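## Task

Pick up the small cardboard box sitting on the desk behind the stacked cartons and set it down on the top of the low shelf. The stacked cartons must stay undisturbed. The robot must not tip over or finish leaning, or the task fails. The box has to rest on the shelf by itself at the end; if it stays only because the robot holds it, it is not done.

## Robot and tools

Robot: a simulated Hello Robot Stretch 3 with a single arm. It has a two-wheeled base (0.33 m long, 0.34 m wide), a lift that moves the arm up and down a mast, and a telescoping arm that reaches out to the robot's right side, ending in a wrist (yaw, pitch, roll) and a two-finger gripper. The gripper cannot move forward on its own; the base must drive. Turning in place pivots about the point between the wheels, 0.05 m behind the front edge; with the arm in and wrist folded the sweep radius is 0.28 m, larger if the wrist is unfolded. A loose object may occasionally get nudged by the scene.

Frames: the base frame has its origin on the floor between the drive wheels, x forward, y left, z up. hand_pose is reported in it, at the point where closed fingertips meet. Odometry frame = base frame at scene start; heading is positive to the left, range -3.142 to 3.142.

Tool execute_actions: argument actions is a list holding one action (or empty, which only reports state and images). An action may contain base, joints, or both, plus optional contact_limits; its motions begin together. base holds exactly one command: translate_m (metres, -1 to 1, a relative drive from the base's current spot, forward positive) or rotate_rad (radians, -3.2 to 3.2, a relative turn in place, left/counter-clockwise positive). No sideways motion. joints is one dictionary keyed by joint name, each value an absolute target: lift_m 0 to 1.1 m (arm height); arm_m 0 to 0.52 m (extension); wrist_yaw_rad -1.345 to 4.42 (0 along the arm, positive toward the front, 3.0 folded over the base); wrist_pitch_rad -1.57 to 0.451 (0 level, negative tips fingers down); wrist_roll_rad -2.911 to 2.911 (0 fingers side by side); gripper_m -0.089 to 0.179 (larger is wider; real fingertip gap is about 0.007 less when nearly shut, 0.025 less when fully open, zero below 0.007); head_pan_rad -3.953 to 1.73 (0 forward, positive left, -1.57 along the arm); head_tilt_rad -1.53 to 0.419 (negative looks down). contact_limits takes only arm_m: an effort percentage 1 to 100 at which the arm motion halts (contact_stop); lower is softer, too low halts immediately, and it caps the arm's holding force until the next action. cameras picks head_camera, nav_camera, wrist_camera or all; omitted means all, [] means none. Unknown keys or out-of-range values reject the whole call. A joint or the base left out of an action may keep pushing to an earlier target. Each action ends within 15 s. Once a result reports a stop, later motion, wait and finished_scene calls in that same reply are skipped.

Tool wait: seconds, 0 to 10; commands nothing and returns state and images. zoom_image: camera plus region [x0, y0, x1, y1] in pixels of that camera's latest full image, origin top-left, at most 504 by 504. finished_scene: scene number; ends the scene irreversibly and reports success and the next task. Replying with no tool call ends everything.

Result lines: joint_positions; base_status and joint_status (done, off_target meaning resting short and maybe still pushing, contact_stop, time_out, torque_fault); on_its_own for uncommanded joints ("held at" is a held target, not the position); motor_effort in percent, positive toward higher values, peak in brackets, with fixed per-motor bias and noise; positive wheel effort pushes forward. lidar_m: 12 distances from the base origin, 30-degree sectors, 1st straight ahead then counter-clockwise (4th left, 7th behind, 10th right), plane 0.17 m above floor, range 0.15 to 12 m, "-" nothing seen; misses glass, thin legs and tabletops; own parts can block sectors 5, 6, 9, 10. wrist_depth_mm and head_depth_mm: 7x7 grids of median depth in mm (head grid is of the sideways image). base_odometry counts wheel turns, so slip reads as motion; turned_by_wheels and turned_by_imu are turns since last result; base_tilt in degrees (forward, right positive) with a fixed bias up to about 4. Camera calibration lines give intrinsics and base-to-camera transforms; small errors apply, larger for the wrist camera.

Speed: base goes 0.30 m/s and 1.9 rad/s only with lift_m under 0.30, arm_m under 0.03 and wrist_yaw_rad over 2.54; otherwise 0.10 m/s and 0.63 rad/s.

Gripping: command gripper_m below the object's width (lower squeezes harder; overly hard squeezes get reduced by a stall guard, so heavy or slick items may slip; resend a different value to re-squeeze). To let go, open at least 0.02 beyond the touch value. Neither reading nor status proves a grasp; check images and effort.

Cautions: arm and lift halt and go slack on firm contact; a slack lift may sink under load or be pushed up by closing fingers on a surface. Base, wrist and head have no contact stop and keep pushing. Long hard wrist loads cause a 10 s torque_fault. Fold or unfold the wrist only with lift_m 0.32 to 0.95, wrist_pitch_rad -0.4 and roll near 0; once folded, lift can drop to 0.25. With wrist_yaw_rad below -0.4 keep pitch at -0.5 or lower. Pushing on something rigid with the gripper above roughly 0.45 m can tip the robot, as can repeated pushes, driving while holding or hooking something fixed, or snagging furniture (especially reversing). If tilted, reverse the last move in small steps, free the gripper, and lower lift_m to about 0.2. Avoid drops, slams and hard hits, and keep the carton stack untouched. Fewer and shorter motions are better; the robot holds its last command while you think.

Each tool is called after "Request:" as name([rows], argument=value, ...), one row to a line, values as JSON.

## Session

Request:
execute_actions(actions=[])

Scene clock: 0.00 s.
base_odometry: x=+0.000 y=+0.000 heading=+0.000 (m, m, rad; odometry frame)
turned_by_wheels: +0.000 (rad since the last result)
turned_by_imu: +0.000 (rad since the last result)
base_tilt: forward=-0.3 right=-0.6 (deg)
lidar_m: 1.73 2.26 1.78 1.75 1.56 2.65 2.62 1.08 0.84 0.83 2.14 1.88
head_depth_mm: 1982 2021 2042 2042 2056 2003 1889 / 1979 2072 2048 2059 2074 2008 1826 / 1983 2088 2093 2101 2119 2017 1869 / 1997 2106 2112 2129 2141 1985 1892 / 2016 2143 2157 2157 2145 1982 1865 / 2013 2170 2210 2198 2206 2174 2173 / 2016 2190 2204 2215 2218 2228 2157
base_status: not commanded
joint_positions: lift_m=+0.545 arm_m=+0.001 wrist_yaw_rad=+2.990 wrist_pitch_rad=-0.452 wrist_roll_rad=-0.011 gripper_m=+0.037 head_pan_rad=-0.008 head_tilt_rad=-0.009
joint_status: not commanded
motor_effort: left_wheel=+0 right_wheel=+0 lift_m=+36 arm_m=+0 wrist_yaw_rad=+0 wrist_pitch_rad=+5 wrist_roll_rad=+0 gripper_m=+0 head_pan_rad=+0 head_tilt_rad=+2 (%)
hand_pose: x=+0.0120 y=+0.0714 z=+0.5503 quat_wxyz=(+0.210, +0.695, +0.107, +0.679) (m; base frame)
wrist_depth_mm: - - - - - - - / - - - - - - - / - - - - - - - / - - - - - - - / 940 - 979 942 947 961 944 / 792 794 - 795 810 802 819 / 704 690 674 706 683 704 700
pictures: head_camera (sideways: a quarter turn clockwise sets it upright), nav_camera (sideways: a quarter turn counterclockwise sets it upright), wrist_camera
Images, in order (width x height): head_camera 896x504, nav_camera 672x504, wrist_camera 644x364.

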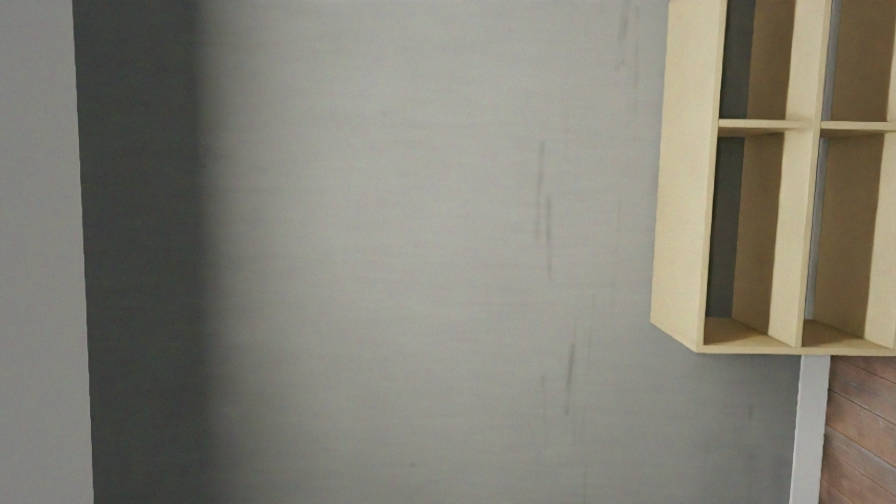

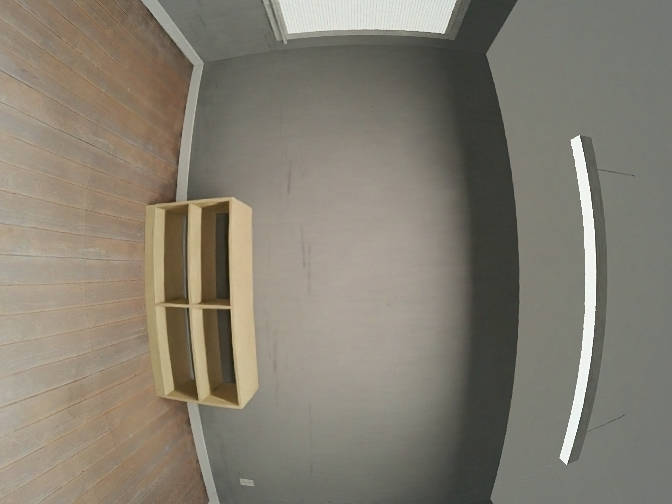

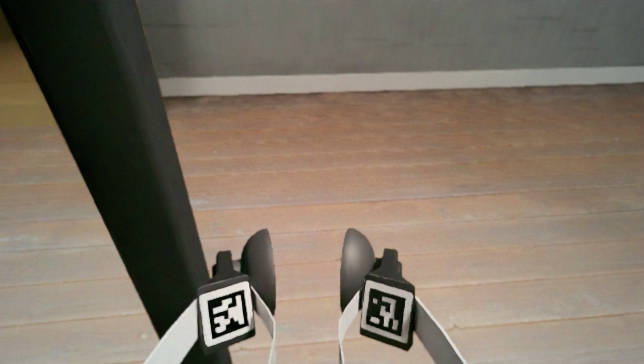

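Request:
execute_actions([
  {"joints":{"head_pan_rad":-1.9,"head_tilt_rad":-0.6}},
])

Scene clock: 4.30 s.
base_odometry: x=+0.000 y=+0.000 heading=+0.000 (m, m, rad; odometry frame)
turned_by_wheels: +0.000 (rad since the last result)
turned_by_imu: -0.001 (rad since the last result)
base_tilt: forward=-0.3 right=-0.5 (deg)
lidar_m: 1.73 2.27 1.78 1.75 1.56 2.66 2.63 1.08 0.84 0.83 2.14 1.88
head_depth_mm: 1851 887 944 1073 1266 1415 1241 / 1814 887 912 1044 1229 1391 1237 / 1778 890 897 1015 1189 1384 1238 / 1752 887 878 986 1154 1363 1237 / 1713 977 890 1015 1637 1392 1236 / 1690 1859 2075 2257 1800 1459 1233 / 1654 1820 2046 2233 1780 1464 1233
base_status: not commanded
joint_positions: lift_m=+0.545 arm_m=+0.001 wrist_yaw_rad=+2.990 wrist_pitch_rad=-0.452 wrist_roll_rad=-0.011 gripper_m=+0.037 head_pan_rad=-1.893 head_tilt_rad=-0.592
joint_status: all done
motor_effort: left_wheel=+0(1) right_wheel=+1(1) lift_m=+37(37) arm_m=+0(0) wrist_yaw_rad=+0(0) wrist_pitch_rad=+5(5) wrist_roll_rad=+0(0) gripper_m=+0(0) head_pan_rad=-1(29) head_tilt_rad=-5(46) (%)
hand_pose: x=+0.0120 y=+0.0714 z=+0.5503 quat_wxyz=(+0.210, +0.695, +0.107, +0.679) (m; base frame)
wrist_depth_mm: - - - - - - - / - - - - - - - / - - - - - - - / - - - - - - - / 939 - 989 935 950 963 959 / 799 777 - 807 801 813 816 / 695 696 691 681 683 709 713
pictures: head_camera (sideways: a quarter turn clockwise sets it upright), nav_camera (sideways: a quarter turn counterclockwise sets it upright), wrist_camera
camera_calibration (this result's frames):
head_camera: T_world_to_cam=[[0.166191, 0.550239, -0.818302, 1.08595], [0.961232, -0.275563, 0.00992626, -0.0144621], [-0.220032, -0.788227, -0.574703, 0.707073], [0, 0, 0, 1]] pos_world=[-0.0109945, -0.0441809, 1.29513]
nav_camera: T_world_to_cam=[[-0.219478, -0.554309, 0.802852, -0.999283], [-0.934371, 0.356175, -0.00951885, 0.069067], [-0.280679, -0.75225, -0.596103, 0.731979], [0, 0, 0, 1]] pos_world=[0.0506653, -0.0278806, 1.23927]
wrist_camera: T_world_to_cam=[[0.984258, -0.17669, 0.00398465, -0.00510125], [-0.0972577, -0.560327, -0.822542, 0.531057], [0.147568, 0.809206, -0.568691, 0.413173], [0, 0, 0, 1]] pos_world=[-0.00430063, -0.0376776, 0.671805]
Images, in order (width x height): head_camera 896x504, nav_camera 672x504, wrist_camera 644x364.

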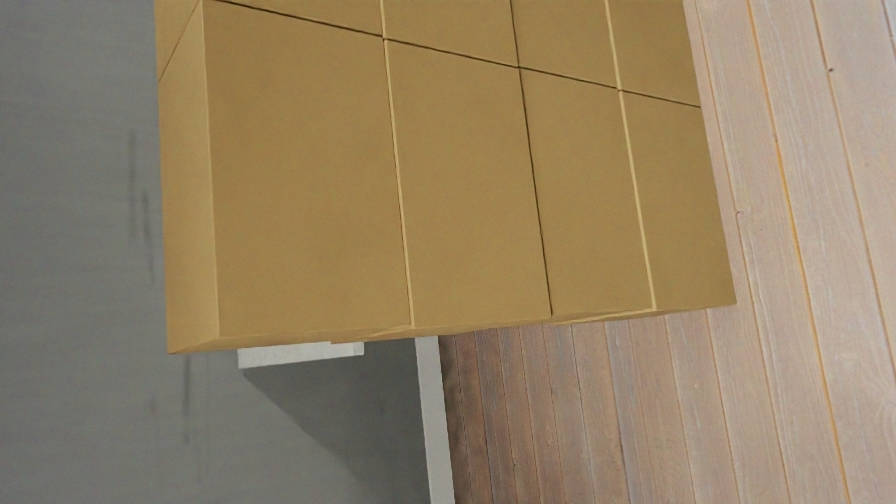

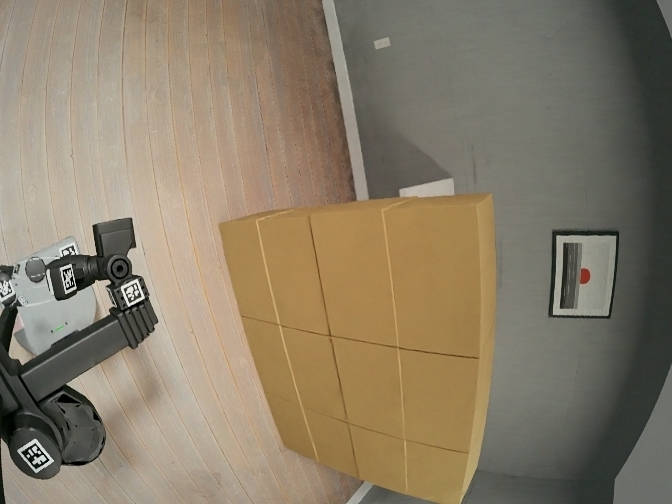

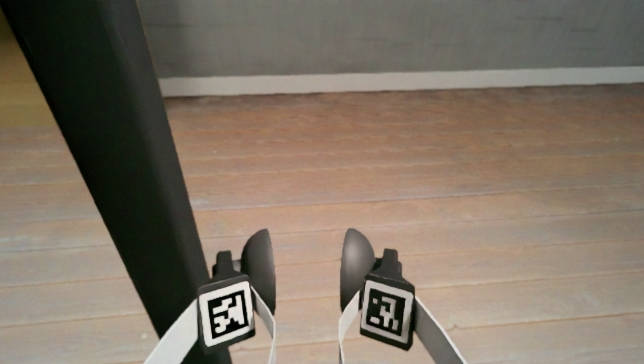

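Request:
execute_actions([
  {"base":{"rotate_rad":-1.2},"joints":{"lift_m":0.25,"head_pan_rad":-1.3,"head_tilt_rad":-0.5}},
], cameras=[])

Request:
execute_actions([
  {"base":{"translate_m":1.0}},
], cameras=[])

Request:
execute_actions([
  {"base":{"translate_m":0.3}},
], cameras=["head_camera","nav_camera"])

Scene clock: 13.13 s.
base_odometry: x=+0.000 y=+0.000 heading=-1.200 (m, m, rad; odometry frame)
turned_by_wheels: -1.200 (rad since the last result)
turned_by_imu: -1.217 (rad since the last result)
base_tilt: forward=-0.3 right=-0.5 (deg)
lidar_m: 2.04 1.88 1.74 1.78 1.85 1.75 1.57 1.99 2.62 1.25 0.88 0.83
head_depth_mm: 2485 2674 2881 2670 1970 1557 1307 / 2694 2796 1629 2433 1964 1572 1298 / 2778 1445 1376 1574 1774 1572 1298 / 2516 1431 1222 1355 1536 1562 1298 / 2296 2365 1084 1184 1333 1469 1293 / 2085 2154 977 1064 1171 1303 1301 / 1921 2000 889 962 1043 1151 1237
base_status: done
joint_positions: lift_m=+0.251 arm_m=+0.001 wrist_yaw_rad=+2.990 wrist_pitch_rad=-0.452 wrist_roll_rad=-0.011 gripper_m=+0.037 head_pan_rad=-1.307 head_tilt_rad=-0.507
joint_status: all done
motor_effort: left_wheel=+3(7) right_wheel=-1(4) lift_m=+13(28) arm_m=+0(0) wrist_yaw_rad=+0(0) wrist_pitch_rad=+5(5) wrist_roll_rad=+0(0) gripper_m=+0(0) head_pan_rad=+2(26) head_tilt_rad=+4(19) (%)
hand_pose: x=+0.0120 y=+0.0714 z=+0.2558 quat_wxyz=(+0.210, +0.695, +0.107, +0.679) (m; base frame)
wrist_depth_mm: - - - - - - - / - - - - - - - / 799 - 813 816 830 818 832 / 636 - 639 639 653 654 651 / 527 - 549 554 536 536 545 / 466 - - - 454 461 460 / - - - - 385 401 399
pictures: none
No camera images: the call's "cameras" was empty. Leave "cameras" out to get every camera's image.

Scene clock: 18.07 s.
base_odometry: x=+0.362 y=-0.932 heading=-1.200 (m, m, rad; odometry frame)
turned_by_wheels: +0.000 (rad since the last result)
turned_by_imu: +0.000 (rad since the last result)
base_tilt: forward=-0.4 right=-0.5 (deg)
lidar_m: 1.14 1.50 1.28 1.47 1.85 2.64 2.55 3.24 0.50 0.51 0.89 1.12
head_depth_mm: 1957 2236 1825 572 600 652 728 / 1709 1906 1831 1176 902 1561 863 / 1528 1677 1751 1178 870 1510 1270 / 1343 1482 1593 1172 904 1522 1304 / 1225 1340 1462 1173 1177 1431 1289 / 1124 1217 1318 1170 1585 1568 1294 / 1047 1115 1203 1265 1422 1494 1285
base_status: done
joint_positions: lift_m=+0.251 arm_m=+0.001 wrist_yaw_rad=+2.990 wrist_pitch_rad=-0.452 wrist_roll_rad=-0.011 gripper_m=+0.037 head_pan_rad=-1.307 head_tilt_rad=-0.507
joint_status: not commanded
motor_effort: left_wheel=+2(11) right_wheel=-1(6) lift_m=+14(13) arm_m=+0(0) wrist_yaw_rad=+0(0) wrist_pitch_rad=+5(5) wrist_roll_rad=+0(0) gripper_m=+0(0) head_pan_rad=+2(2) head_tilt_rad=+4(4) (%)
hand_pose: x=+0.0120 y=+0.0714 z=+0.2558 quat_wxyz=(+0.210, +0.695, +0.107, +0.679) (m; base frame)
wrist_depth_mm: - - - - - - - / - - - - - - - / 800 - 808 815 814 830 834 / 634 - 646 648 656 660 658 / 529 - 552 553 536 543 539 / 465 - - - 456 464 461 / - - - - 387 399 398
pictures: none
No camera images: the call's "cameras" was empty. Leave "cameras" out to get every camera's image.

Scene clock: 20.83 s.
base_odometry: x=+0.471 y=-1.212 heading=-1.200 (m, m, rad; odometry frame)
turned_by_wheels: +0.000 (rad since the last result)
turned_by_imu: +0.000 (rad since the last result)
base_tilt: forward=-0.3 right=-0.6 (deg)
lidar_m: 0.87 1.14 1.54 1.21 2.07 2.91 2.85 0.66 0.63 0.83 0.89 0.85
head_depth_mm: 1455 1667 1751 1176 870 1525 1309 / 1265 1434 1569 1176 944 1433 1266 / 1126 1254 1412 1171 1116 1515 1293 / 1016 1112 1234 1171 1555 1526 1298 / 926 1009 1099 1177 1352 1484 1287 / 848 917 992 1081 1188 1330 1299 / 785 843 903 980 1063 1177 1235
base_status: done
joint_positions: lift_m=+0.251 arm_m=+0.001 wrist_yaw_rad=+2.990 wrist_pitch_rad=-0.452 wrist_roll_rad=-0.011 gripper_m=+0.037 head_pan_rad=-1.307 head_tilt_rad=-0.507
joint_status: not commanded
motor_effort: left_wheel=+1(11) right_wheel=-1(5) lift_m=+14(13) arm_m=+0(0) wrist_yaw_rad=+0(0) wrist_pitch_rad=+5(5) wrist_roll_rad=+0(0) gripper_m=+0(1) head_pan_rad=+2(2) head_tilt_rad=+4(4) (%)
hand_pose: x=+0.0120 y=+0.0714 z=+0.2558 quat_wxyz=(+0.210, +0.695, +0.107, +0.679) (m; base frame)
wrist_depth_mm: - - - - - - - / - - - - - - - / 810 - 798 812 834 842 827 / 635 - 641 639 648 648 652 / 521 - 544 556 534 538 539 / 464 - - - 453 455 454 / - - - - 384 397 401
pictures: head_camera (sideways: a quarter turn clockwise sets it upright), nav_camera (sideways: a quarter turn counterclockwise sets it upright)
camera_calibration (this result's frames):
head_camera: T_world_to_cam=[[-0.146982, 0.481246, -0.864175, 1.14767], [0.953176, 0.302351, 0.0062557, -0.00963522], [0.264295, -0.822792, -0.503152, 0.611027], [0, 0, 0, 1]] pos_world=[0.0163794, -0.0466516, 1.29929]
nav_camera: T_world_to_cam=[[0.105148, -0.515288, 0.850543, -1.06344], [-0.975279, -0.220589, -0.0130719, 0.0739434], [0.194357, -0.828142, -0.525744, 0.637544], [0, 0, 0, 1]] pos_world=[0.0600239, -0.00369138, 1.24065]
Images, in order (width x height): head_camera 896x504, nav_camera 672x504.

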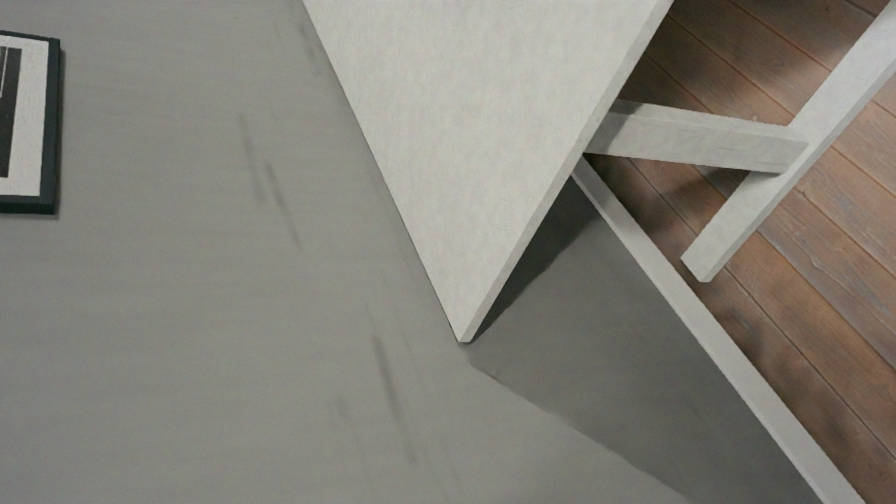

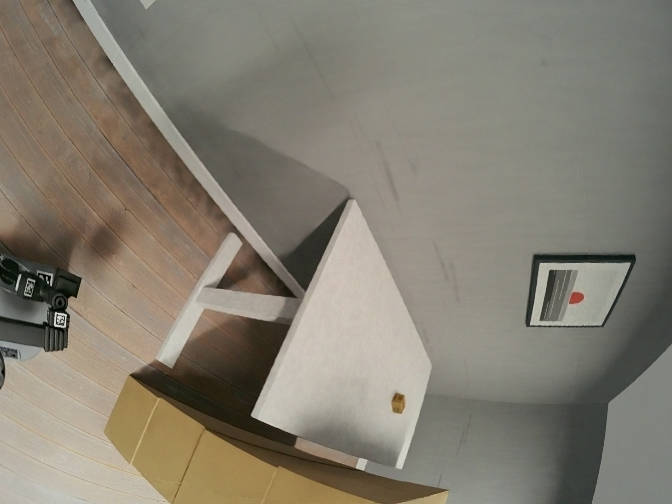

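Far in.

Request:
execute_actions([
  {"base":{"rotate_rad":-0.354},"joints":{"head_pan_rad":-1.5,"head_tilt_rad":-0.5,"lift_m":0.9}},
], cameras=["head_camera","nav_camera"])

Scene clock: 29.73 s.
base_odometry: x=+0.471 y=-1.212 heading=-1.554 (m, m, rad; odometry frame)
turned_by_wheels: -0.354 (rad since the last result)
turned_by_imu: -0.360 (rad since the last result)
base_tilt: forward=-0.2 right=-0.6 (deg)
lidar_m: 0.85 0.92 1.38 1.21 1.66 1.96 2.91 2.86 0.64 0.63 0.83 0.86
head_depth_mm: 2690 1460 677 647 720 812 - / 2735 2996 1978 1478 1094 886 940 / 2844 3078 1801 1177 938 1572 1364 / 2910 3130 1805 1170 869 1559 - / 2304 2454 1798 1174 900 1551 1292 / 1775 1864 1784 1167 934 1196 1261 / 1437 1491 1544 1168 976 1546 1287
base_status: done
joint_positions: lift_m=+0.899 arm_m=+0.001 wrist_yaw_rad=+2.990 wrist_pitch_rad=-0.452 wrist_roll_rad=-0.011 gripper_m=+0.037 head_pan_rad=-1.493 head_tilt_rad=-0.507
joint_status: all done
motor_effort: left_wheel=+2(11) right_wheel=-1(7) lift_m=+56(60) arm_m=+0(0) wrist_yaw_rad=+0(0) wrist_pitch_rad=+5(5) wrist_roll_rad=+0(0) gripper_m=+0(0) head_pan_rad=-2(13) head_tilt_rad=+4(5) (%)
hand_pose: x=+0.0120 y=+0.0714 z=+0.9043 quat_wxyz=(+0.210, +0.695, +0.107, +0.679) (m; base frame)
wrist_depth_mm: - - - - - - 939 / - - - - - - 933 / - - - - - - 940 / - - - - - - 964 / - - - - - - 972 / - - - - - - 958 / - - - - - - 948
pictures: head_camera (sideways: a quarter turn clockwise sets it upright), nav_camera (sideways: a quarter turn counterclockwise sets it upright)
camera_calibration (this result's frames):
head_camera: T_world_to_cam=[[-0.0554457, 0.499781, -0.864375, 1.14737], [0.992643, 0.120913, 0.00623841, -0.00985345], [0.107632, -0.857671, -0.502808, 0.611535], [0, 0, 0, 1]] pos_world=[0.00757704, -0.0477489, 1.29931]
nav_camera: T_world_to_cam=[[0.00804003, -0.525507, 0.850751, -1.06312], [-0.999249, -0.036477, -0.0130883, 0.074111], [0.0379108, -0.850007, -0.525405, 0.638057], [0, 0, 0, 1]] pos_world=[0.0584136, -0.0136218, 1.24066]
Images, in order (width x height): head_camera 896x504, nav_camera 672x504.

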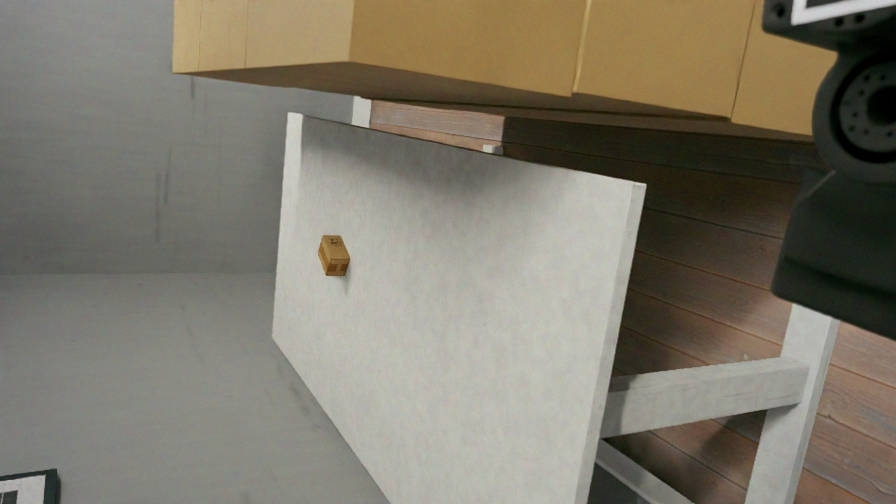

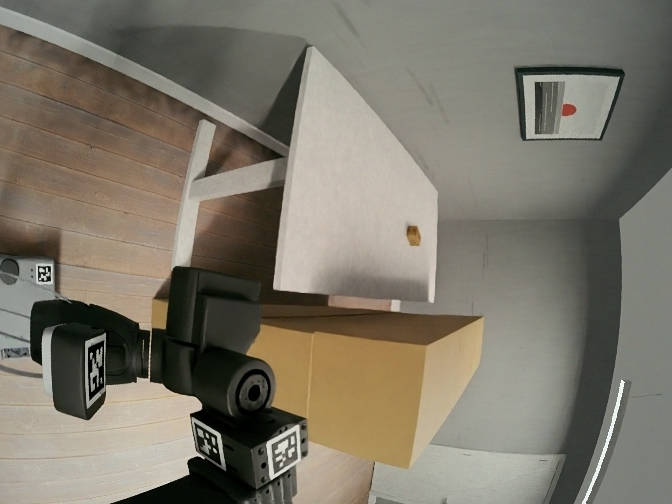

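Request:
execute_actions([
  {"base":{"translate_m":-0.85},"joints":{"lift_m":0.25,"head_pan_rad":0.5}},
], cameras=[])

Request:
execute_actions([
  {"base":{"rotate_rad":-1.55}},
], cameras=[])

Request:
execute_actions([
  {"base":{"translate_m":1}},
], cameras=[])

Request:
execute_actions([
  {"base":{"translate_m":1}},
], cameras=["nav_camera"])

Scene clock: 47.53 s.
base_odometry: x=+0.457 y=-0.362 heading=-1.554 (m, m, rad; odometry frame)
turned_by_wheels: +0.000 (rad since the last result)
turned_by_imu: -0.004 (rad since the last result)
base_tilt: forward=-0.4 right=-0.5 (deg)
lidar_m: 1.68 1.82 1.31 1.25 1.75 2.10 2.06 2.07 3.12 1.41 0.74 0.87
head_depth_mm: 1475 1589 1709 1861 1931 1567 1302 / 1578 1689 1826 2020 1982 1556 1289 / 1684 1808 1979 2182 1965 1563 1294 / 1797 1975 2172 2374 1967 1556 1291 / 1947 2125 2329 2535 1964 1556 1297 / 1885 2013 2140 2319 1952 1557 1296 / 1701 1808 1941 2091 1970 1565 1290
base_status: done
joint_positions: lift_m=+0.251 arm_m=+0.001 wrist_yaw_rad=+2.990 wrist_pitch_rad=-0.452 wrist_roll_rad=-0.011 gripper_m=+0.037 head_pan_rad=+0.493 head_tilt_rad=-0.506
joint_status: all done
motor_effort: left_wheel=+2(7) right_wheel=-1(7) lift_m=+14(50) arm_m=+0(0) wrist_yaw_rad=+0(1) wrist_pitch_rad=+5(5) wrist_roll_rad=+0(0) gripper_m=+0(0) head_pan_rad=+2(32) head_tilt_rad=+3(4) (%)
hand_pose: x=+0.0120 y=+0.0714 z=+0.2558 quat_wxyz=(+0.210, +0.695, +0.107, +0.679) (m; base frame)
wrist_depth_mm: - - - - - - - / - - - - - - - / 815 - 823 812 830 831 847 / 635 - 655 648 645 640 658 / 520 - 550 551 534 542 534 / 457 - - - 454 453 457 / - - - - 386 399 400
pictures: none
No camera images: the call's "cameras" was empty. Leave "cameras" out to get every camera's image.

Scene clock: 49.77 s.
base_odometry: x=+0.457 y=-0.362 heading=-3.104 (m, m, rad; odometry frame)
turned_by_wheels: -1.550 (rad since the last result)
turned_by_imu: -1.563 (rad since the last result)
base_tilt: forward=-0.3 right=-0.6 (deg)
lidar_m: 1.30 0.74 0.90 1.69 1.84 1.31 1.25 1.45 2.08 2.06 2.06 3.14
head_depth_mm: 2837 1457 1476 1802 1919 1558 1301 / 2996 1453 1169 1356 1636 1565 1305 / 2637 2752 968 1091 1281 1474 1299 / 2343 2454 840 921 1031 1201 1270 / 2084 2206 772 837 941 1104 1238 / 1873 1988 823 924 1070 1302 1291 / 1710 1832 1454 1230 1780 1568 1295
base_status: done
joint_positions: lift_m=+0.251 arm_m=+0.001 wrist_yaw_rad=+2.990 wrist_pitch_rad=-0.452 wrist_roll_rad=-0.011 gripper_m=+0.037 head_pan_rad=+0.493 head_tilt_rad=-0.506
joint_status: not commanded
motor_effort: left_wheel=+2(11) right_wheel=-1(7) lift_m=+13(14) arm_m=+0(0) wrist_yaw_rad=+0(0) wrist_pitch_rad=+5(5) wrist_roll_rad=+0(0) gripper_m=+0(0) head_pan_rad=+3(2) head_tilt_rad=+3(3) (%)
hand_pose: x=+0.0120 y=+0.0714 z=+0.2558 quat_wxyz=(+0.210, +0.695, +0.107, +0.679) (m; base frame)
wrist_depth_mm: - - - - - - 611 / - - - - - - 607 / 804 - 798 816 824 776 647 / 630 - 644 638 649 649 654 / 529 - 552 547 538 540 538 / 462 - - - 457 456 464 / - - - - 389 399 399
pictures: none
No camera images: the call's "cameras" was empty. Leave "cameras" out to get every camera's image.

Scene clock: 54.70 s.
base_odometry: x=-0.543 y=-0.400 heading=-3.104 (m, m, rad; odometry frame)
turned_by_wheels: +0.000 (rad since the last result)
turned_by_imu: +0.000 (rad since the last result)
base_tilt: forward=-0.4 right=-0.4 (deg)
lidar_m: 0.93 0.46 0.37 0.37 0.40 2.24 2.24 2.77 2.23 1.90 2.08 2.15
head_depth_mm: 1902 2055 2222 2364 1977 1578 1308 / 2016 2204 836 960 1199 1527 1296 / 2189 2357 733 772 885 1071 1235 / 2135 2299 674 647 733 835 996 / 1901 2074 673 558 620 687 797 / 1710 1856 670 496 537 586 656 / 1561 1675 670 460 474 517 561
base_status: done
joint_positions: lift_m=+0.251 arm_m=+0.001 wrist_yaw_rad=+2.990 wrist_pitch_rad=-0.452 wrist_roll_rad=-0.011 gripper_m=+0.037 head_pan_rad=+0.493 head_tilt_rad=-0.506
joint_status: not commanded
motor_effort: left_wheel=+2(11) right_wheel=-1(5) lift_m=+13(13) arm_m=+0(0) wrist_yaw_rad=+0(0) wrist_pitch_rad=+5(5) wrist_roll_rad=+0(0) gripper_m=+0(0) head_pan_rad=+2(2) head_tilt_rad=+4(4) (%)
hand_pose: x=+0.0120 y=+0.0714 z=+0.2558 quat_wxyz=(+0.210, +0.695, +0.107, +0.679) (m; base frame)
wrist_depth_mm: - 372 375 380 387 393 400 / - 398 402 408 415 419 426 / 432 - 440 455 454 460 470 / 471 - 484 492 500 509 521 / 511 - 521 533 540 533 545 / 466 - - - 456 455 459 / - - - - 386 400 402
pictures: none
No camera images: the call's "cameras" was empty. Leave "cameras" out to get every camera's image.

Scene clock: 59.63 s.
base_odometry: x=-1.542 y=-0.438 heading=-3.103 (m, m, rad; odometry frame)
turned_by_wheels: +0.000 (rad since the last result)
turned_by_imu: +0.000 (rad since the last result)
base_tilt: forward=-0.4 right=-0.6 (deg)
lidar_m: 1.15 1.26 1.41 0.24 0.24 0.38 3.22 2.94 2.22 2.03 1.43 1.16
head_depth_mm: 1006 1077 1166 1266 1378 1476 1306 / 1071 1150 1251 1372 1512 1567 1307 / 1144 1243 1358 1501 1669 1563 1301 / 1238 1345 1478 1645 1857 1557 1294 / 1342 1481 1658 1849 1949 1556 1287 / 1461 1590 1750 1915 1965 1557 1294 / 1402 1514 1606 1753 1829 1563 1297
base_status: done
joint_positions: lift_m=+0.251 arm_m=+0.001 wrist_yaw_rad=+2.990 wrist_pitch_rad=-0.452 wrist_roll_rad=-0.011 gripper_m=+0.037 head_pan_rad=+0.493 head_tilt_rad=-0.506
joint_status: not commanded
motor_effort: left_wheel=+2(11) right_wheel=-1(6) lift_m=+14(14) arm_m=+0(0) wrist_yaw_rad=+0(0) wrist_pitch_rad=+5(5) wrist_roll_rad=+0(0) gripper_m=+1(0) head_pan_rad=+2(2) head_tilt_rad=+4(3) (%)
hand_pose: x=+0.0120 y=+0.0714 z=+0.2558 quat_wxyz=(+0.210, +0.695, +0.107, +0.679) (m; base frame)
wrist_depth_mm: - 244 453 - - - - / - 262 470 - - - - / 274 - 463 810 818 831 829 / 304 - 457 638 649 648 652 / 335 - 451 555 532 534 536 / 371 - - - 451 460 457 / - - - - 386 396 402
pictures: nav_camera (sideways: a quarter turn counterclockwise sets it upright)
camera_calibration (this result's frames):
nav_camera: T_world_to_cam=[[0.47717, 0.21915, 0.851048, -1.06637], [0.436539, -0.89959, -0.0131116, 0.065383], [0.76272, 0.377772, -0.524925, 0.633011], [0, 0, 0, 1]] pos_world=[-0.00251206, 0.053379, 1.24067]
Images, in order (width x height): nav_camera 672x504.

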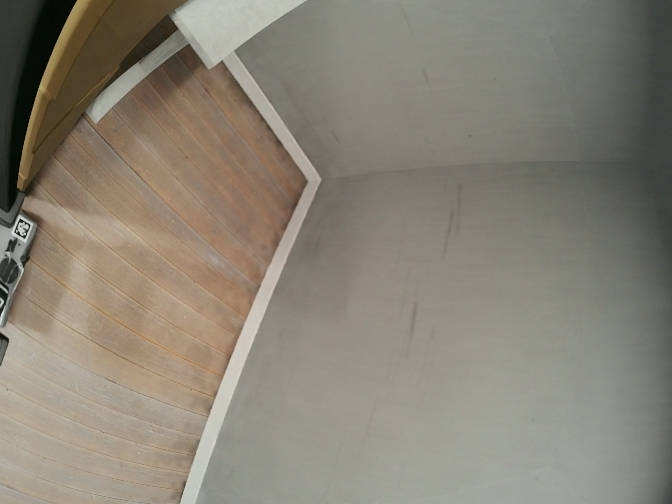

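Request:
execute_actions([
  {"base":{"translate_m":0.45}},
], cameras=[])

Request:
execute_actions([
  {"base":{"rotate_rad":-1.68},"joints":{"head_pan_rad":-1.6,"head_tilt_rad":-0.6}},
], cameras=[])

Request:
execute_actions([
  {"base":{"translate_m":-0.75}},
], cameras=["head_camera","nav_camera"])

Scene clock: 66.33 s.
base_odometry: x=-1.992 y=-0.455 heading=-3.103 (m, m, rad; odometry frame)
turned_by_wheels: +0.000 (rad since the last result)
turned_by_imu: -0.001 (rad since the last result)
base_tilt: forward=-0.4 right=-0.5 (deg)
lidar_m: 0.71 0.77 1.19 1.33 0.67 0.56 1.44 3.02 2.16 1.73 0.88 0.71
head_depth_mm: 600 644 693 751 823 912 1017 / 639 689 748 821 898 1006 1131 / 687 743 810 894 998 1125 1235 / 738 805 886 992 1119 1272 1298 / 804 879 978 1099 1262 1449 1295 / 872 971 1091 1247 1449 1542 1304 / 961 1086 1233 1434 1687 1558 1298
base_status: done
joint_positions: lift_m=+0.251 arm_m=+0.001 wrist_yaw_rad=+2.990 wrist_pitch_rad=-0.452 wrist_roll_rad=-0.011 gripper_m=+0.037 head_pan_rad=+0.493 head_tilt_rad=-0.506
joint_status: not commanded
motor_effort: left_wheel=+2(11) right_wheel=+0(6) lift_m=+14(14) arm_m=+0(0) wrist_yaw_rad=+1(0) wrist_pitch_rad=+5(5) wrist_roll_rad=+0(0) gripper_m=+0(1) head_pan_rad=+2(2) head_tilt_rad=+3(3) (%)
hand_pose: x=+0.0120 y=+0.0714 z=+0.2558 quat_wxyz=(+0.210, +0.695, +0.107, +0.679) (m; base frame)
wrist_depth_mm: - - - - - - 810 / - - - - - - 812 / 753 - 808 803 833 811 752 / 632 - 640 650 645 646 656 / 525 - 554 551 537 529 540 / 462 - - - 456 456 458 / - - - - 384 398 401
pictures: none
No camera images: the call's "cameras" was empty. Leave "cameras" out to get every camera's image.

Scene clock: 68.60 s.
base_odometry: x=-1.992 y=-0.455 heading=+1.500 (m, m, rad; odometry frame)
turned_by_wheels: -1.680 (rad since the last result)
turned_by_imu: -1.694 (rad since the last result)
base_tilt: forward=-0.3 right=-0.5 (deg)
lidar_m: 2.30 0.95 0.72 0.71 0.74 1.06 1.33 0.99 0.56 0.75 3.27 2.16
head_depth_mm: 3473 887 625 610 685 806 987 / 3434 1118 1046 968 917 906 1037 / 3525 3841 3061 2128 1736 1426 1229 / 3526 3904 3247 2320 1806 1466 1235 / 3581 3899 3300 2304 1788 1458 1238 / 3692 3917 3303 2306 1783 1461 1232 / 3713 - 3258 2292 1785 1471 1233
base_status: done
joint_positions: lift_m=+0.251 arm_m=+0.001 wrist_yaw_rad=+2.990 wrist_pitch_rad=-0.452 wrist_roll_rad=-0.011 gripper_m=+0.037 head_pan_rad=-1.593 head_tilt_rad=-0.593
joint_status: all done
motor_effort: left_wheel=+2(13) right_wheel=-1(6) lift_m=+13(13) arm_m=+0(0) wrist_yaw_rad=+0(0) wrist_pitch_rad=+5(5) wrist_roll_rad=+0(0) gripper_m=+0(0) head_pan_rad=-3(30) head_tilt_rad=-5(19) (%)
hand_pose: x=+0.0120 y=+0.0713 z=+0.2558 quat_wxyz=(+0.210, +0.695, +0.107, +0.679) (m; base frame)
wrist_depth_mm: - 644 658 686 706 736 762 / 674 698 709 742 781 808 837 / 717 - 767 783 813 827 830 / 633 - 644 647 646 649 655 / 527 - 548 555 541 542 540 / 461 - - - 453 460 462 / - - - - 382 394 400
pictures: none
No camera images: the call's "cameras" was empty. Leave "cameras" out to get every camera's image.

Scene clock: 72.90 s.
base_odometry: x=-2.045 y=-1.203 heading=+1.500 (m, m, rad; odometry frame)
turned_by_wheels: +0.000 (rad since the last result)
turned_by_imu: -0.002 (rad since the last result)
base_tilt: forward=-0.3 right=-0.5 (deg)
lidar_m: 2.37 1.00 0.76 0.74 0.78 0.60 0.58 0.62 0.47 0.98 0.58 0.75
head_depth_mm: 2350 2267 1430 1018 789 645 1163 / 3395 3748 1416 1015 786 645 827 / 3542 3901 1432 1010 788 645 1164 / 3501 3919 1434 1020 789 643 1183 / 3560 1632 1543 1008 787 643 1174 / 3507 1081 1036 1083 842 643 1113 / 3557 877 742 754 789 800 996
base_status: done
joint_positions: lift_m=+0.251 arm_m=+0.001 wrist_yaw_rad=+2.990 wrist_pitch_rad=-0.452 wrist_roll_rad=-0.011 gripper_m=+0.037 head_pan_rad=-1.593 head_tilt_rad=-0.593
joint_status: not commanded
motor_effort: left_wheel=+2(7) right_wheel=-1(7) lift_m=+13(13) arm_m=+0(0) wrist_yaw_rad=+0(0) wrist_pitch_rad=+5(5) wrist_roll_rad=+0(0) gripper_m=+0(0) head_pan_rad=-2(1) head_tilt_rad=-5(5) (%)
hand_pose: x=+0.0120 y=+0.0713 z=+0.2558 quat_wxyz=(+0.210, +0.695, +0.107, +0.679) (m; base frame)
wrist_depth_mm: - 683 695 714 746 781 835 / 702 758 758 786 805 841 890 / 738 - 770 814 818 834 844 / 633 - 637 647 648 651 660 / 525 - 546 550 530 544 540 / 465 - - - 456 453 460 / - - - - 386 398 403
pictures: head_camera (sideways: a quarter turn clockwise sets it upright), nav_camera (sideways: a quarter turn counterclockwise sets it upright)
camera_calibration (this result's frames):
head_camera: T_world_to_cam=[[-0.00366372, 0.575291, -0.817941, 1.08651], [0.99974, 0.020518, 0.0099531, -0.014732], [0.0225084, -0.817691, -0.575216, 0.706261], [0, 0, 0, 1]] pos_world=[0.00281197, -0.0472542, 1.2951]
nav_camera: T_world_to_cam=[[-0.0460454, -0.594903, 0.802478, -0.999854], [-0.997877, 0.0644311, -0.00949235, 0.0694199], [-0.0460575, -0.801211, -0.596607, 0.731203], [0, 0, 0, 1]] pos_world=[0.0569112, -0.0134406, 1.23926]
Images, in order (width x height): head_camera 896x504, nav_camera 672x504.

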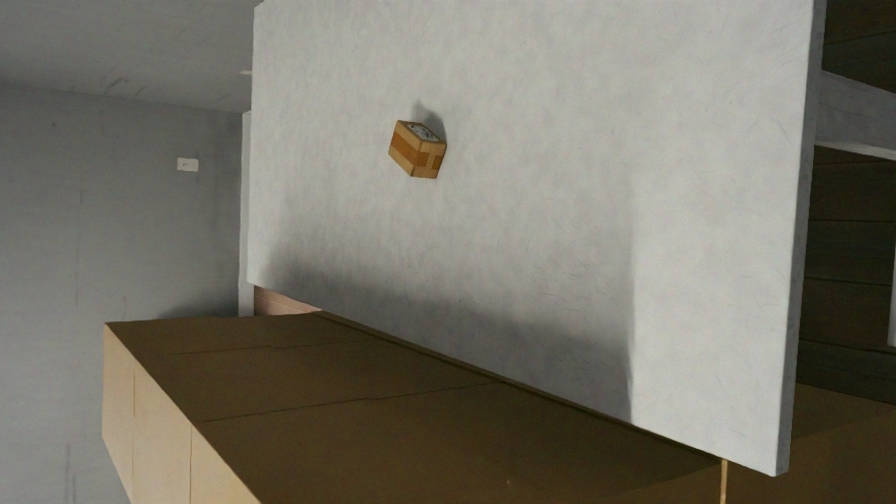

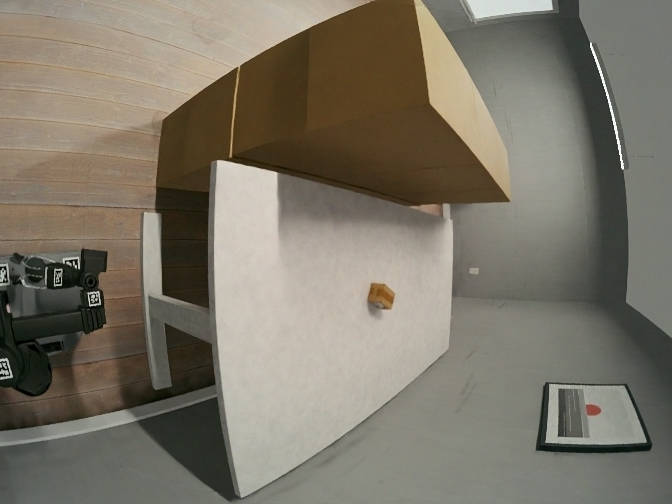

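Request:
execute_actions([
  {"base":{"translate_m":-0.07},"joints":{"lift_m":0.85}},
], cameras=[])

Request:
execute_actions([
  {"joints":{"wrist_yaw_rad":0,"gripper_m":0.16,"arm_m":0.4}},
], cameras=[])

Request:
execute_actions([
  {"joints":{"wrist_pitch_rad":-0.1,"lift_m":0.72}},
])

Scene clock: 84.07 s.
base_odometry: x=-2.050 y=-1.273 heading=+1.500 (m, m, rad; odometry frame)
turned_by_wheels: +0.000 (rad since the last result)
turned_by_imu: -0.002 (rad since the last result)
base_tilt: forward=-0.3 right=-0.5 (deg)
lidar_m: 2.38 1.01 0.77 0.75 0.70 0.53 0.52 0.54 0.46 0.45 0.62 0.75
head_depth_mm: 2046 1998 1432 1017 787 644 - / 3443 3451 1430 1017 792 644 - / 3518 3905 1426 1010 787 644 577 / 3514 3950 1434 1011 786 645 - / 3552 3808 1429 1016 789 642 - / 3513 1246 1308 1103 785 641 1183 / 3506 966 923 955 871 642 1027
base_status: done
joint_positions: lift_m=+0.849 arm_m=+0.001 wrist_yaw_rad=+2.990 wrist_pitch_rad=-0.452 wrist_roll_rad=-0.011 gripper_m=+0.037 head_pan_rad=-1.593 head_tilt_rad=-0.593
joint_status: all done
motor_effort: left_wheel=+2(6) right_wheel=-1(7) lift_m=+57(61) arm_m=+0(0) wrist_yaw_rad=+0(0) wrist_pitch_rad=+5(5) wrist_roll_rad=+0(0) gripper_m=-1(1) head_pan_rad=-2(2) head_tilt_rad=-4(5) (%)
hand_pose: x=+0.0120 y=+0.0713 z=+0.8543 quat_wxyz=(+0.210, +0.695, +0.107, +0.679) (m; base frame)
wrist_depth_mm: - 685 700 726 743 783 833 / 686 742 766 800 827 851 897 / 735 - 838 868 900 968 - / 770 - 901 942 - - - / 765 - - - - - - / 747 - - - - - - / 730 982 - - - - -
pictures: none
No camera images: the call's "cameras" was empty. Leave "cameras" out to get every camera's image.

Scene clock: 88.20 s.
base_odometry: x=-2.050 y=-1.273 heading=+1.500 (m, m, rad; odometry frame)
turned_by_wheels: +0.000 (rad since the last result)
turned_by_imu: -0.001 (rad since the last result)
base_tilt: forward=-0.2 right=-0.6 (deg)
lidar_m: 2.38 1.01 0.77 0.75 0.70 0.53 0.52 0.54 0.46 0.45 0.62 0.74
head_depth_mm: 2052 1998 1438 1053 - - 1165 / 3377 3478 1511 940 766 643 1156 / 3514 3971 1608 941 791 644 832 / 3535 3911 1467 970 787 643 1182 / 3549 3826 1418 1014 786 645 1183 / 3510 1258 1308 1107 788 644 1180 / 3528 963 923 954 870 643 1030
base_status: not commanded
joint_positions: lift_m=+0.849 arm_m=+0.400 wrist_yaw_rad=+0.002 wrist_pitch_rad=-0.452 wrist_roll_rad=-0.011 gripper_m=+0.160 head_pan_rad=-1.593 head_tilt_rad=-0.593
joint_status: all done
motor_effort: left_wheel=+2(2) right_wheel=-1(1) lift_m=+57(57) arm_m=+2(6) wrist_yaw_rad=-1(4) wrist_pitch_rad=+5(5) wrist_roll_rad=+0(0) gripper_m=+1(94) head_pan_rad=-2(2) head_tilt_rad=-5(5) (%)
hand_pose: x=-0.0211 y=-0.7646 z=+0.8543 quat_wxyz=(+0.693, +0.160, -0.685, -0.157) (m; base frame)
wrist_depth_mm: 452 659 - - - 963 648 / 459 682 750 758 779 776 651 / 461 588 546 555 557 562 564 / 448 428 433 417 419 441 446 / 379 355 356 337 350 366 367 / 312 304 305 307 306 - 314 / - 265 265 266 268 261 270
pictures: none
No camera images: the call's "cameras" was empty. Leave "cameras" out to get every camera's image.

Scene clock: 90.20 s.
base_odometry: x=-2.050 y=-1.273 heading=+1.500 (m, m, rad; odometry frame)
turned_by_wheels: +0.000 (rad since the last result)
turned_by_imu: -0.001 (rad since the last result)
base_tilt: forward=-0.4 right=-0.6 (deg)
lidar_m: 2.38 1.01 0.76 0.75 0.70 0.53 0.52 0.54 0.46 0.45 0.62 0.75
head_depth_mm: 2049 2000 1435 1018 786 646 - / 3409 3421 1422 1060 787 628 1004 / 3526 3847 1443 1052 754 646 829 / 3621 3891 1420 1055 762 643 1185 / 3582 3779 1419 1011 789 643 1185 / 3474 1267 1318 1100 786 642 1184 / 3531 965 919 956 872 641 1030
base_status: not commanded
joint_positions: lift_m=+0.721 arm_m=+0.400 wrist_yaw_rad=+0.002 wrist_pitch_rad=-0.123 wrist_roll_rad=-0.011 gripper_m=+0.160 head_pan_rad=-1.593 head_tilt_rad=-0.593
joint_status: all done
motor_effort: left_wheel=+2(2) right_wheel=-1(1) lift_m=+13(49) arm_m=+3(3) wrist_yaw_rad=-1(1) wrist_pitch_rad=+9(9) wrist_roll_rad=+0(1) gripper_m=+2(1) head_pan_rad=-2(3) head_tilt_rad=-5(5) (%)
hand_pose: x=-0.0210 y=-0.7960 z=+0.8041 quat_wxyz=(+0.710, +0.045, -0.702, -0.043) (m; base frame)
wrist_depth_mm: 450 662 - - - 979 658 / 453 651 - - - 968 658 / 453 675 - - - 909 658 / 462 584 565 568 568 569 572 / 424 374 376 303 324 377 380 / 294 282 281 267 267 - 284 / - 224 225 226 224 216 232
pictures: head_camera (sideways: a quarter turn clockwise sets it upright), nav_camera (sideways: a quarter turn counterclockwise sets it upright), wrist_camera
camera_calibration (this result's frames):
head_camera: T_world_to_cam=[[-0.00361914, 0.575291, -0.817941, 1.08651], [0.999742, 0.0204405, 0.0099531, -0.014732], [0.0224451, -0.817693, -0.575216, 0.706261], [0, 0, 0, 1]] pos_world=[0.00280831, -0.047254, 1.2951]
nav_camera: T_world_to_cam=[[-0.0460915, -0.594899, 0.802478, -0.999854], [-0.997872, 0.0645084, -0.00949235, 0.0694198], [-0.0461196, -0.801208, -0.596607, 0.731203], [0, 0, 0, 1]] pos_world=[0.0569102, -0.0134445, 1.23926]
wrist_camera: T_world_to_cam=[[-0.999708, 0.0237127, -0.00461288, -0.00212018], [0.0108965, 0.272215, -0.962175, 1.02784], [-0.02156, -0.961944, -0.272394, -0.387402], [0, 0, 0, 1]] pos_world=[-0.0216719, -0.652404, 0.88343]
Images, in order (width x height): head_camera 896x504, nav_camera 672x504, wrist_camera 644x364.

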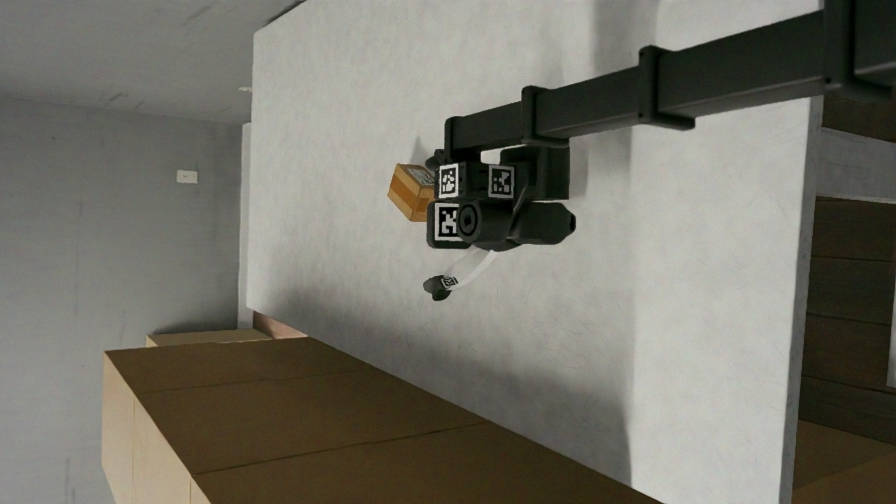

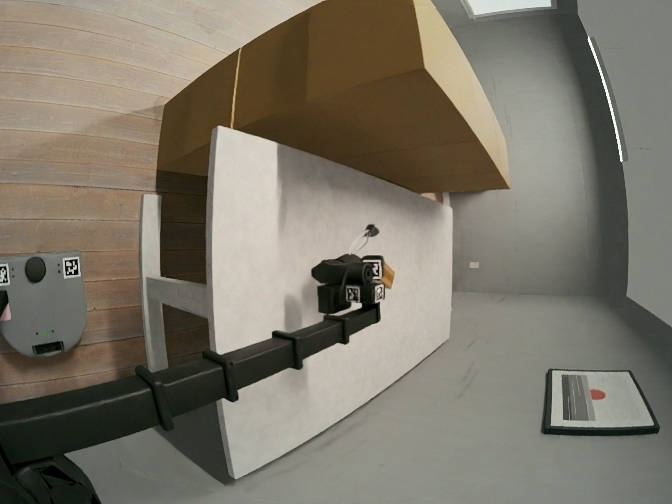

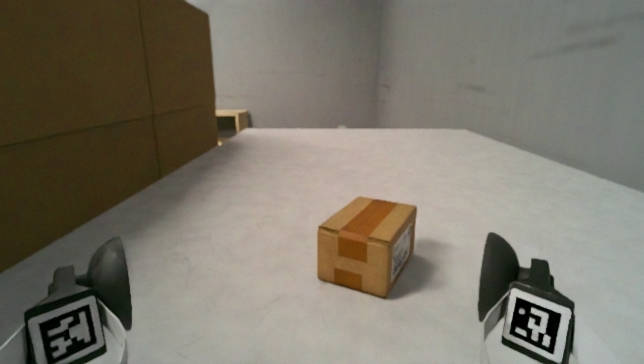

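Request:
execute_actions([
  {"base":{"rotate_rad":-0.5},"joints":{"lift_m":0.78,"arm_m":0.3}},
], cameras=[])

Request:
execute_actions([
  {"base":{"translate_m":0.24}},
], cameras=[])

Request:
execute_actions([
  {"base":{"rotate_rad":0.21}},
], cameras=[])

Request:
execute_actions([
  {"joints":{"lift_m":0.68,"arm_m":0.4,"wrist_pitch_rad":-0.2}},
], cameras=["wrist_camera","nav_camera"])

Scene clock: 99.57 s.
base_odometry: x=-2.050 y=-1.273 heading=+1.000 (m, m, rad; odometry frame)
turned_by_wheels: -0.500 (rad since the last result)
turned_by_imu: -0.507 (rad since the last result)
base_tilt: forward=-0.4 right=-0.5 (deg)
lidar_m: 0.77 2.22 0.99 0.76 0.75 0.68 0.53 0.52 0.55 0.46 0.45 0.62
head_depth_mm: 639 679 721 776 808 - - / 732 783 849 890 - 701 1181 / 857 935 1018 1083 731 661 1207 / 1038 1154 1265 1058 763 645 1229 / 1302 1490 1430 1014 785 642 853 / 1782 2137 1428 1014 785 644 582 / 2756 3575 1413 973 787 645 556
base_status: done
joint_positions: lift_m=+0.779 arm_m=+0.300 wrist_yaw_rad=+0.001 wrist_pitch_rad=-0.122 wrist_roll_rad=-0.011 gripper_m=+0.160 head_pan_rad=-1.593 head_tilt_rad=-0.593
joint_status: all done
motor_effort: left_wheel=+1(9) right_wheel=-1(7) lift_m=+57(59) arm_m=-3(4) wrist_yaw_rad=-1(2) wrist_pitch_rad=+8(9) wrist_roll_rad=+0(0) gripper_m=+0(0) head_pan_rad=-2(2) head_tilt_rad=-5(5) (%)
hand_pose: x=-0.0211 y=-0.6967 z=+0.8629 quat_wxyz=(+0.710, +0.044, -0.702, -0.043) (m; base frame)
wrist_depth_mm: - - 884 492 342 260 210 / - - 955 513 349 264 213 / - - - 528 359 270 217 / 774 757 767 549 367 274 221 / 508 509 511 506 380 277 224 / 407 383 383 382 373 - 227 / - 306 306 305 320 319 221
pictures: none
No camera images: the call's "cameras" was empty. Leave "cameras" out to get every camera's image.

Scene clock: 103.47 s.
base_odometry: x=-1.920 y=-1.071 heading=+1.000 (m, m, rad; odometry frame)
turned_by_wheels: +0.000 (rad since the last result)
turned_by_imu: -0.001 (rad since the last result)
base_tilt: forward=-0.4 right=-0.5 (deg)
lidar_m: 2.95 2.53 1.13 0.87 0.86 0.90 0.74 0.73 0.45 0.43 0.47 0.43
head_depth_mm: 916 968 1036 1016 817 - - / 1045 1129 1211 1062 - 636 584 / 1240 1344 1353 1103 733 642 557 / 1482 1649 1433 1057 765 644 545 / 1877 2130 1423 963 788 642 544 / 2579 3112 1430 1016 787 644 545 / 3266 3631 1420 1014 784 642 543
base_status: done
joint_positions: lift_m=+0.779 arm_m=+0.300 wrist_yaw_rad=+0.001 wrist_pitch_rad=-0.122 wrist_roll_rad=-0.011 gripper_m=+0.160 head_pan_rad=-1.593 head_tilt_rad=-0.593
joint_status: not commanded
motor_effort: left_wheel=+2(7) right_wheel=-1(4) lift_m=+56(57) arm_m=-3(2) wrist_yaw_rad=-1(2) wrist_pitch_rad=+8(8) wrist_roll_rad=+0(0) gripper_m=+0(0) head_pan_rad=-2(2) head_tilt_rad=-5(5) (%)
hand_pose: x=-0.0211 y=-0.6967 z=+0.8629 quat_wxyz=(+0.710, +0.044, -0.702, -0.043) (m; base frame)
wrist_depth_mm: - - - 897 616 476 388 / - - - 922 636 482 393 / - - - 970 658 491 395 / 767 761 776 759 654 500 402 / 503 507 513 509 511 496 413 / 405 313 384 384 382 - 398 / - 294 304 305 307 297 314
pictures: none
No camera images: the call's "cameras" was empty. Leave "cameras" out to get every camera's image.

Scene clock: 104.77 s.
base_odometry: x=-1.920 y=-1.071 heading=+1.210 (m, m, rad; odometry frame)
turned_by_wheels: +0.210 (rad since the last result)
turned_by_imu: +0.212 (rad since the last result)
base_tilt: forward=-0.3 right=-0.5 (deg)
lidar_m: 2.73 1.64 0.97 0.85 0.85 0.84 0.73 0.73 0.43 1.53 0.43 0.46
head_depth_mm: 1258 1311 1322 1018 816 - - / 1554 1628 1437 1064 - 635 546 / 1999 2140 1435 1104 727 642 545 / 2888 3150 1428 1059 761 643 544 / 3473 3785 1419 1014 786 645 545 / 3368 3695 1418 1010 791 644 544 / 3289 3505 1413 1167 988 847 738
base_status: done
joint_positions: lift_m=+0.779 arm_m=+0.300 wrist_yaw_rad=+0.001 wrist_pitch_rad=-0.122 wrist_roll_rad=-0.011 gripper_m=+0.160 head_pan_rad=-1.593 head_tilt_rad=-0.593
joint_status: not commanded
motor_effort: left_wheel=-1(7) right_wheel=+2(7) lift_m=+57(56) arm_m=-3(2) wrist_yaw_rad=-1(1) wrist_pitch_rad=+8(8) wrist_roll_rad=+0(0) gripper_m=+0(1) head_pan_rad=-2(2) head_tilt_rad=-5(5) (%)
hand_pose: x=-0.0211 y=-0.6966 z=+0.8629 quat_wxyz=(+0.710, +0.044, -0.702, -0.043) (m; base frame)
wrist_depth_mm: 702 - - - - 702 538 / 660 - - - - 691 539 / 646 - - - - 715 547 / 651 863 783 765 781 693 555 / 564 516 505 511 516 515 517 / 402 385 382 313 382 - 389 / - 306 306 307 305 297 316
pictures: none
No camera images: the call's "cameras" was empty. Leave "cameras" out to get every camera's image.

Scene clock: 106.73 s.
base_odometry: x=-1.920 y=-1.071 heading=+1.210 (m, m, rad; odometry frame)
turned_by_wheels: +0.000 (rad since the last result)
turned_by_imu: -0.001 (rad since the last result)
base_tilt: forward=-0.2 right=-0.5 (deg)
lidar_m: 2.73 1.65 0.97 0.85 0.85 0.83 0.73 0.73 0.43 1.53 0.42 0.46
head_depth_mm: 1257 1319 1315 1016 788 644 559 / 1541 1626 1431 1017 816 643 538 / 2030 2169 1428 1059 740 646 544 / 2888 3119 1421 1059 763 645 543 / 3459 3743 1435 1017 785 641 544 / 3316 3760 1426 1012 786 643 544 / 3300 3530 1420 1160 982 847 738
base_status: not commanded
joint_positions: lift_m=+0.681 arm_m=+0.400 wrist_yaw_rad=+0.001 wrist_pitch_rad=-0.203 wrist_roll_rad=-0.011 gripper_m=+0.160 head_pan_rad=-1.593 head_tilt_rad=-0.593
joint_status: all done
motor_effort: left_wheel=-1(1) right_wheel=+2(2) lift_m=+10(52) arm_m=+4(6) wrist_yaw_rad=-1(1) wrist_pitch_rad=+1(8) wrist_roll_rad=+0(0) gripper_m=-1(0) head_pan_rad=-1(2) head_tilt_rad=-5(5) (%)
hand_pose: x=-0.0211 y=-0.7907 z=+0.7443 quat_wxyz=(+0.708, +0.073, -0.699, -0.071) (m; base frame)
wrist_depth_mm: 709 - - - 966 675 516 / 720 - - - 930 683 517 / 590 509 524 521 525 527 489 / 314 317 315 186 295 319 322 / 227 227 226 190 228 230 231 / 190 177 178 177 177 178 179 / - 145 145 146 146 141 150
pictures: nav_camera (sideways: a quarter turn counterclockwise sets it upright), wrist_camera
camera_calibration (this result's frames):
nav_camera: T_world_to_cam=[[-0.0461111, -0.594898, 0.802477, -0.999853], [-0.99787, 0.0645414, -0.00949233, 0.0694198], [-0.046146, -0.801206, -0.596607, 0.731204], [0, 0, 0, 1]] pos_world=[0.0569097, -0.0134462, 1.23926]
wrist_camera: T_world_to_cam=[[-0.999693, 0.0246612, -0.00255399, -0.00347728], [0.0109785, 0.347949, -0.937449, 1.01041], [-0.02223, -0.937189, -0.348112, -0.322647], [0, 0, 0, 1]] pos_world=[-0.0217414, -0.653866, 0.834882]
Images, in order (width x height): nav_camera 672x504, wrist_camera 644x364.

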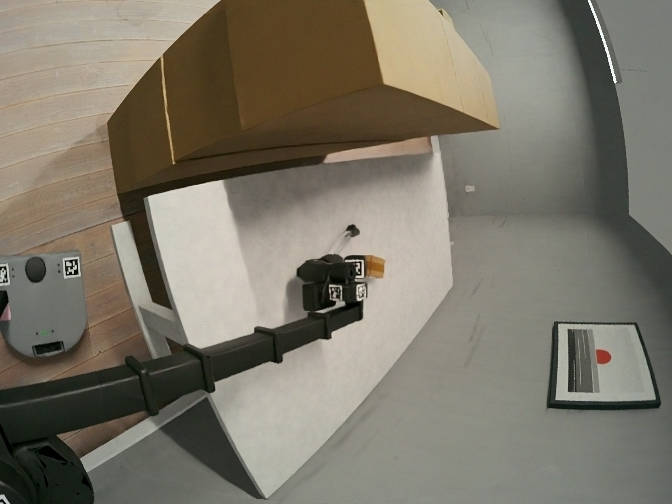

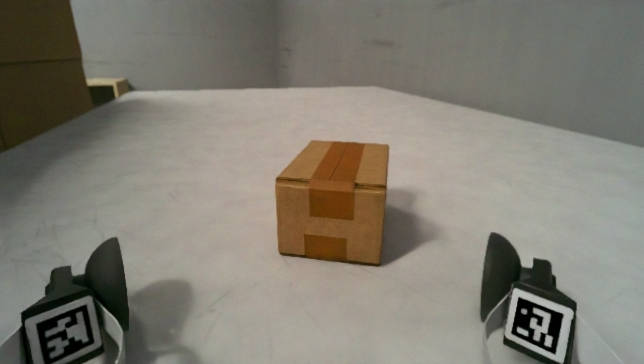

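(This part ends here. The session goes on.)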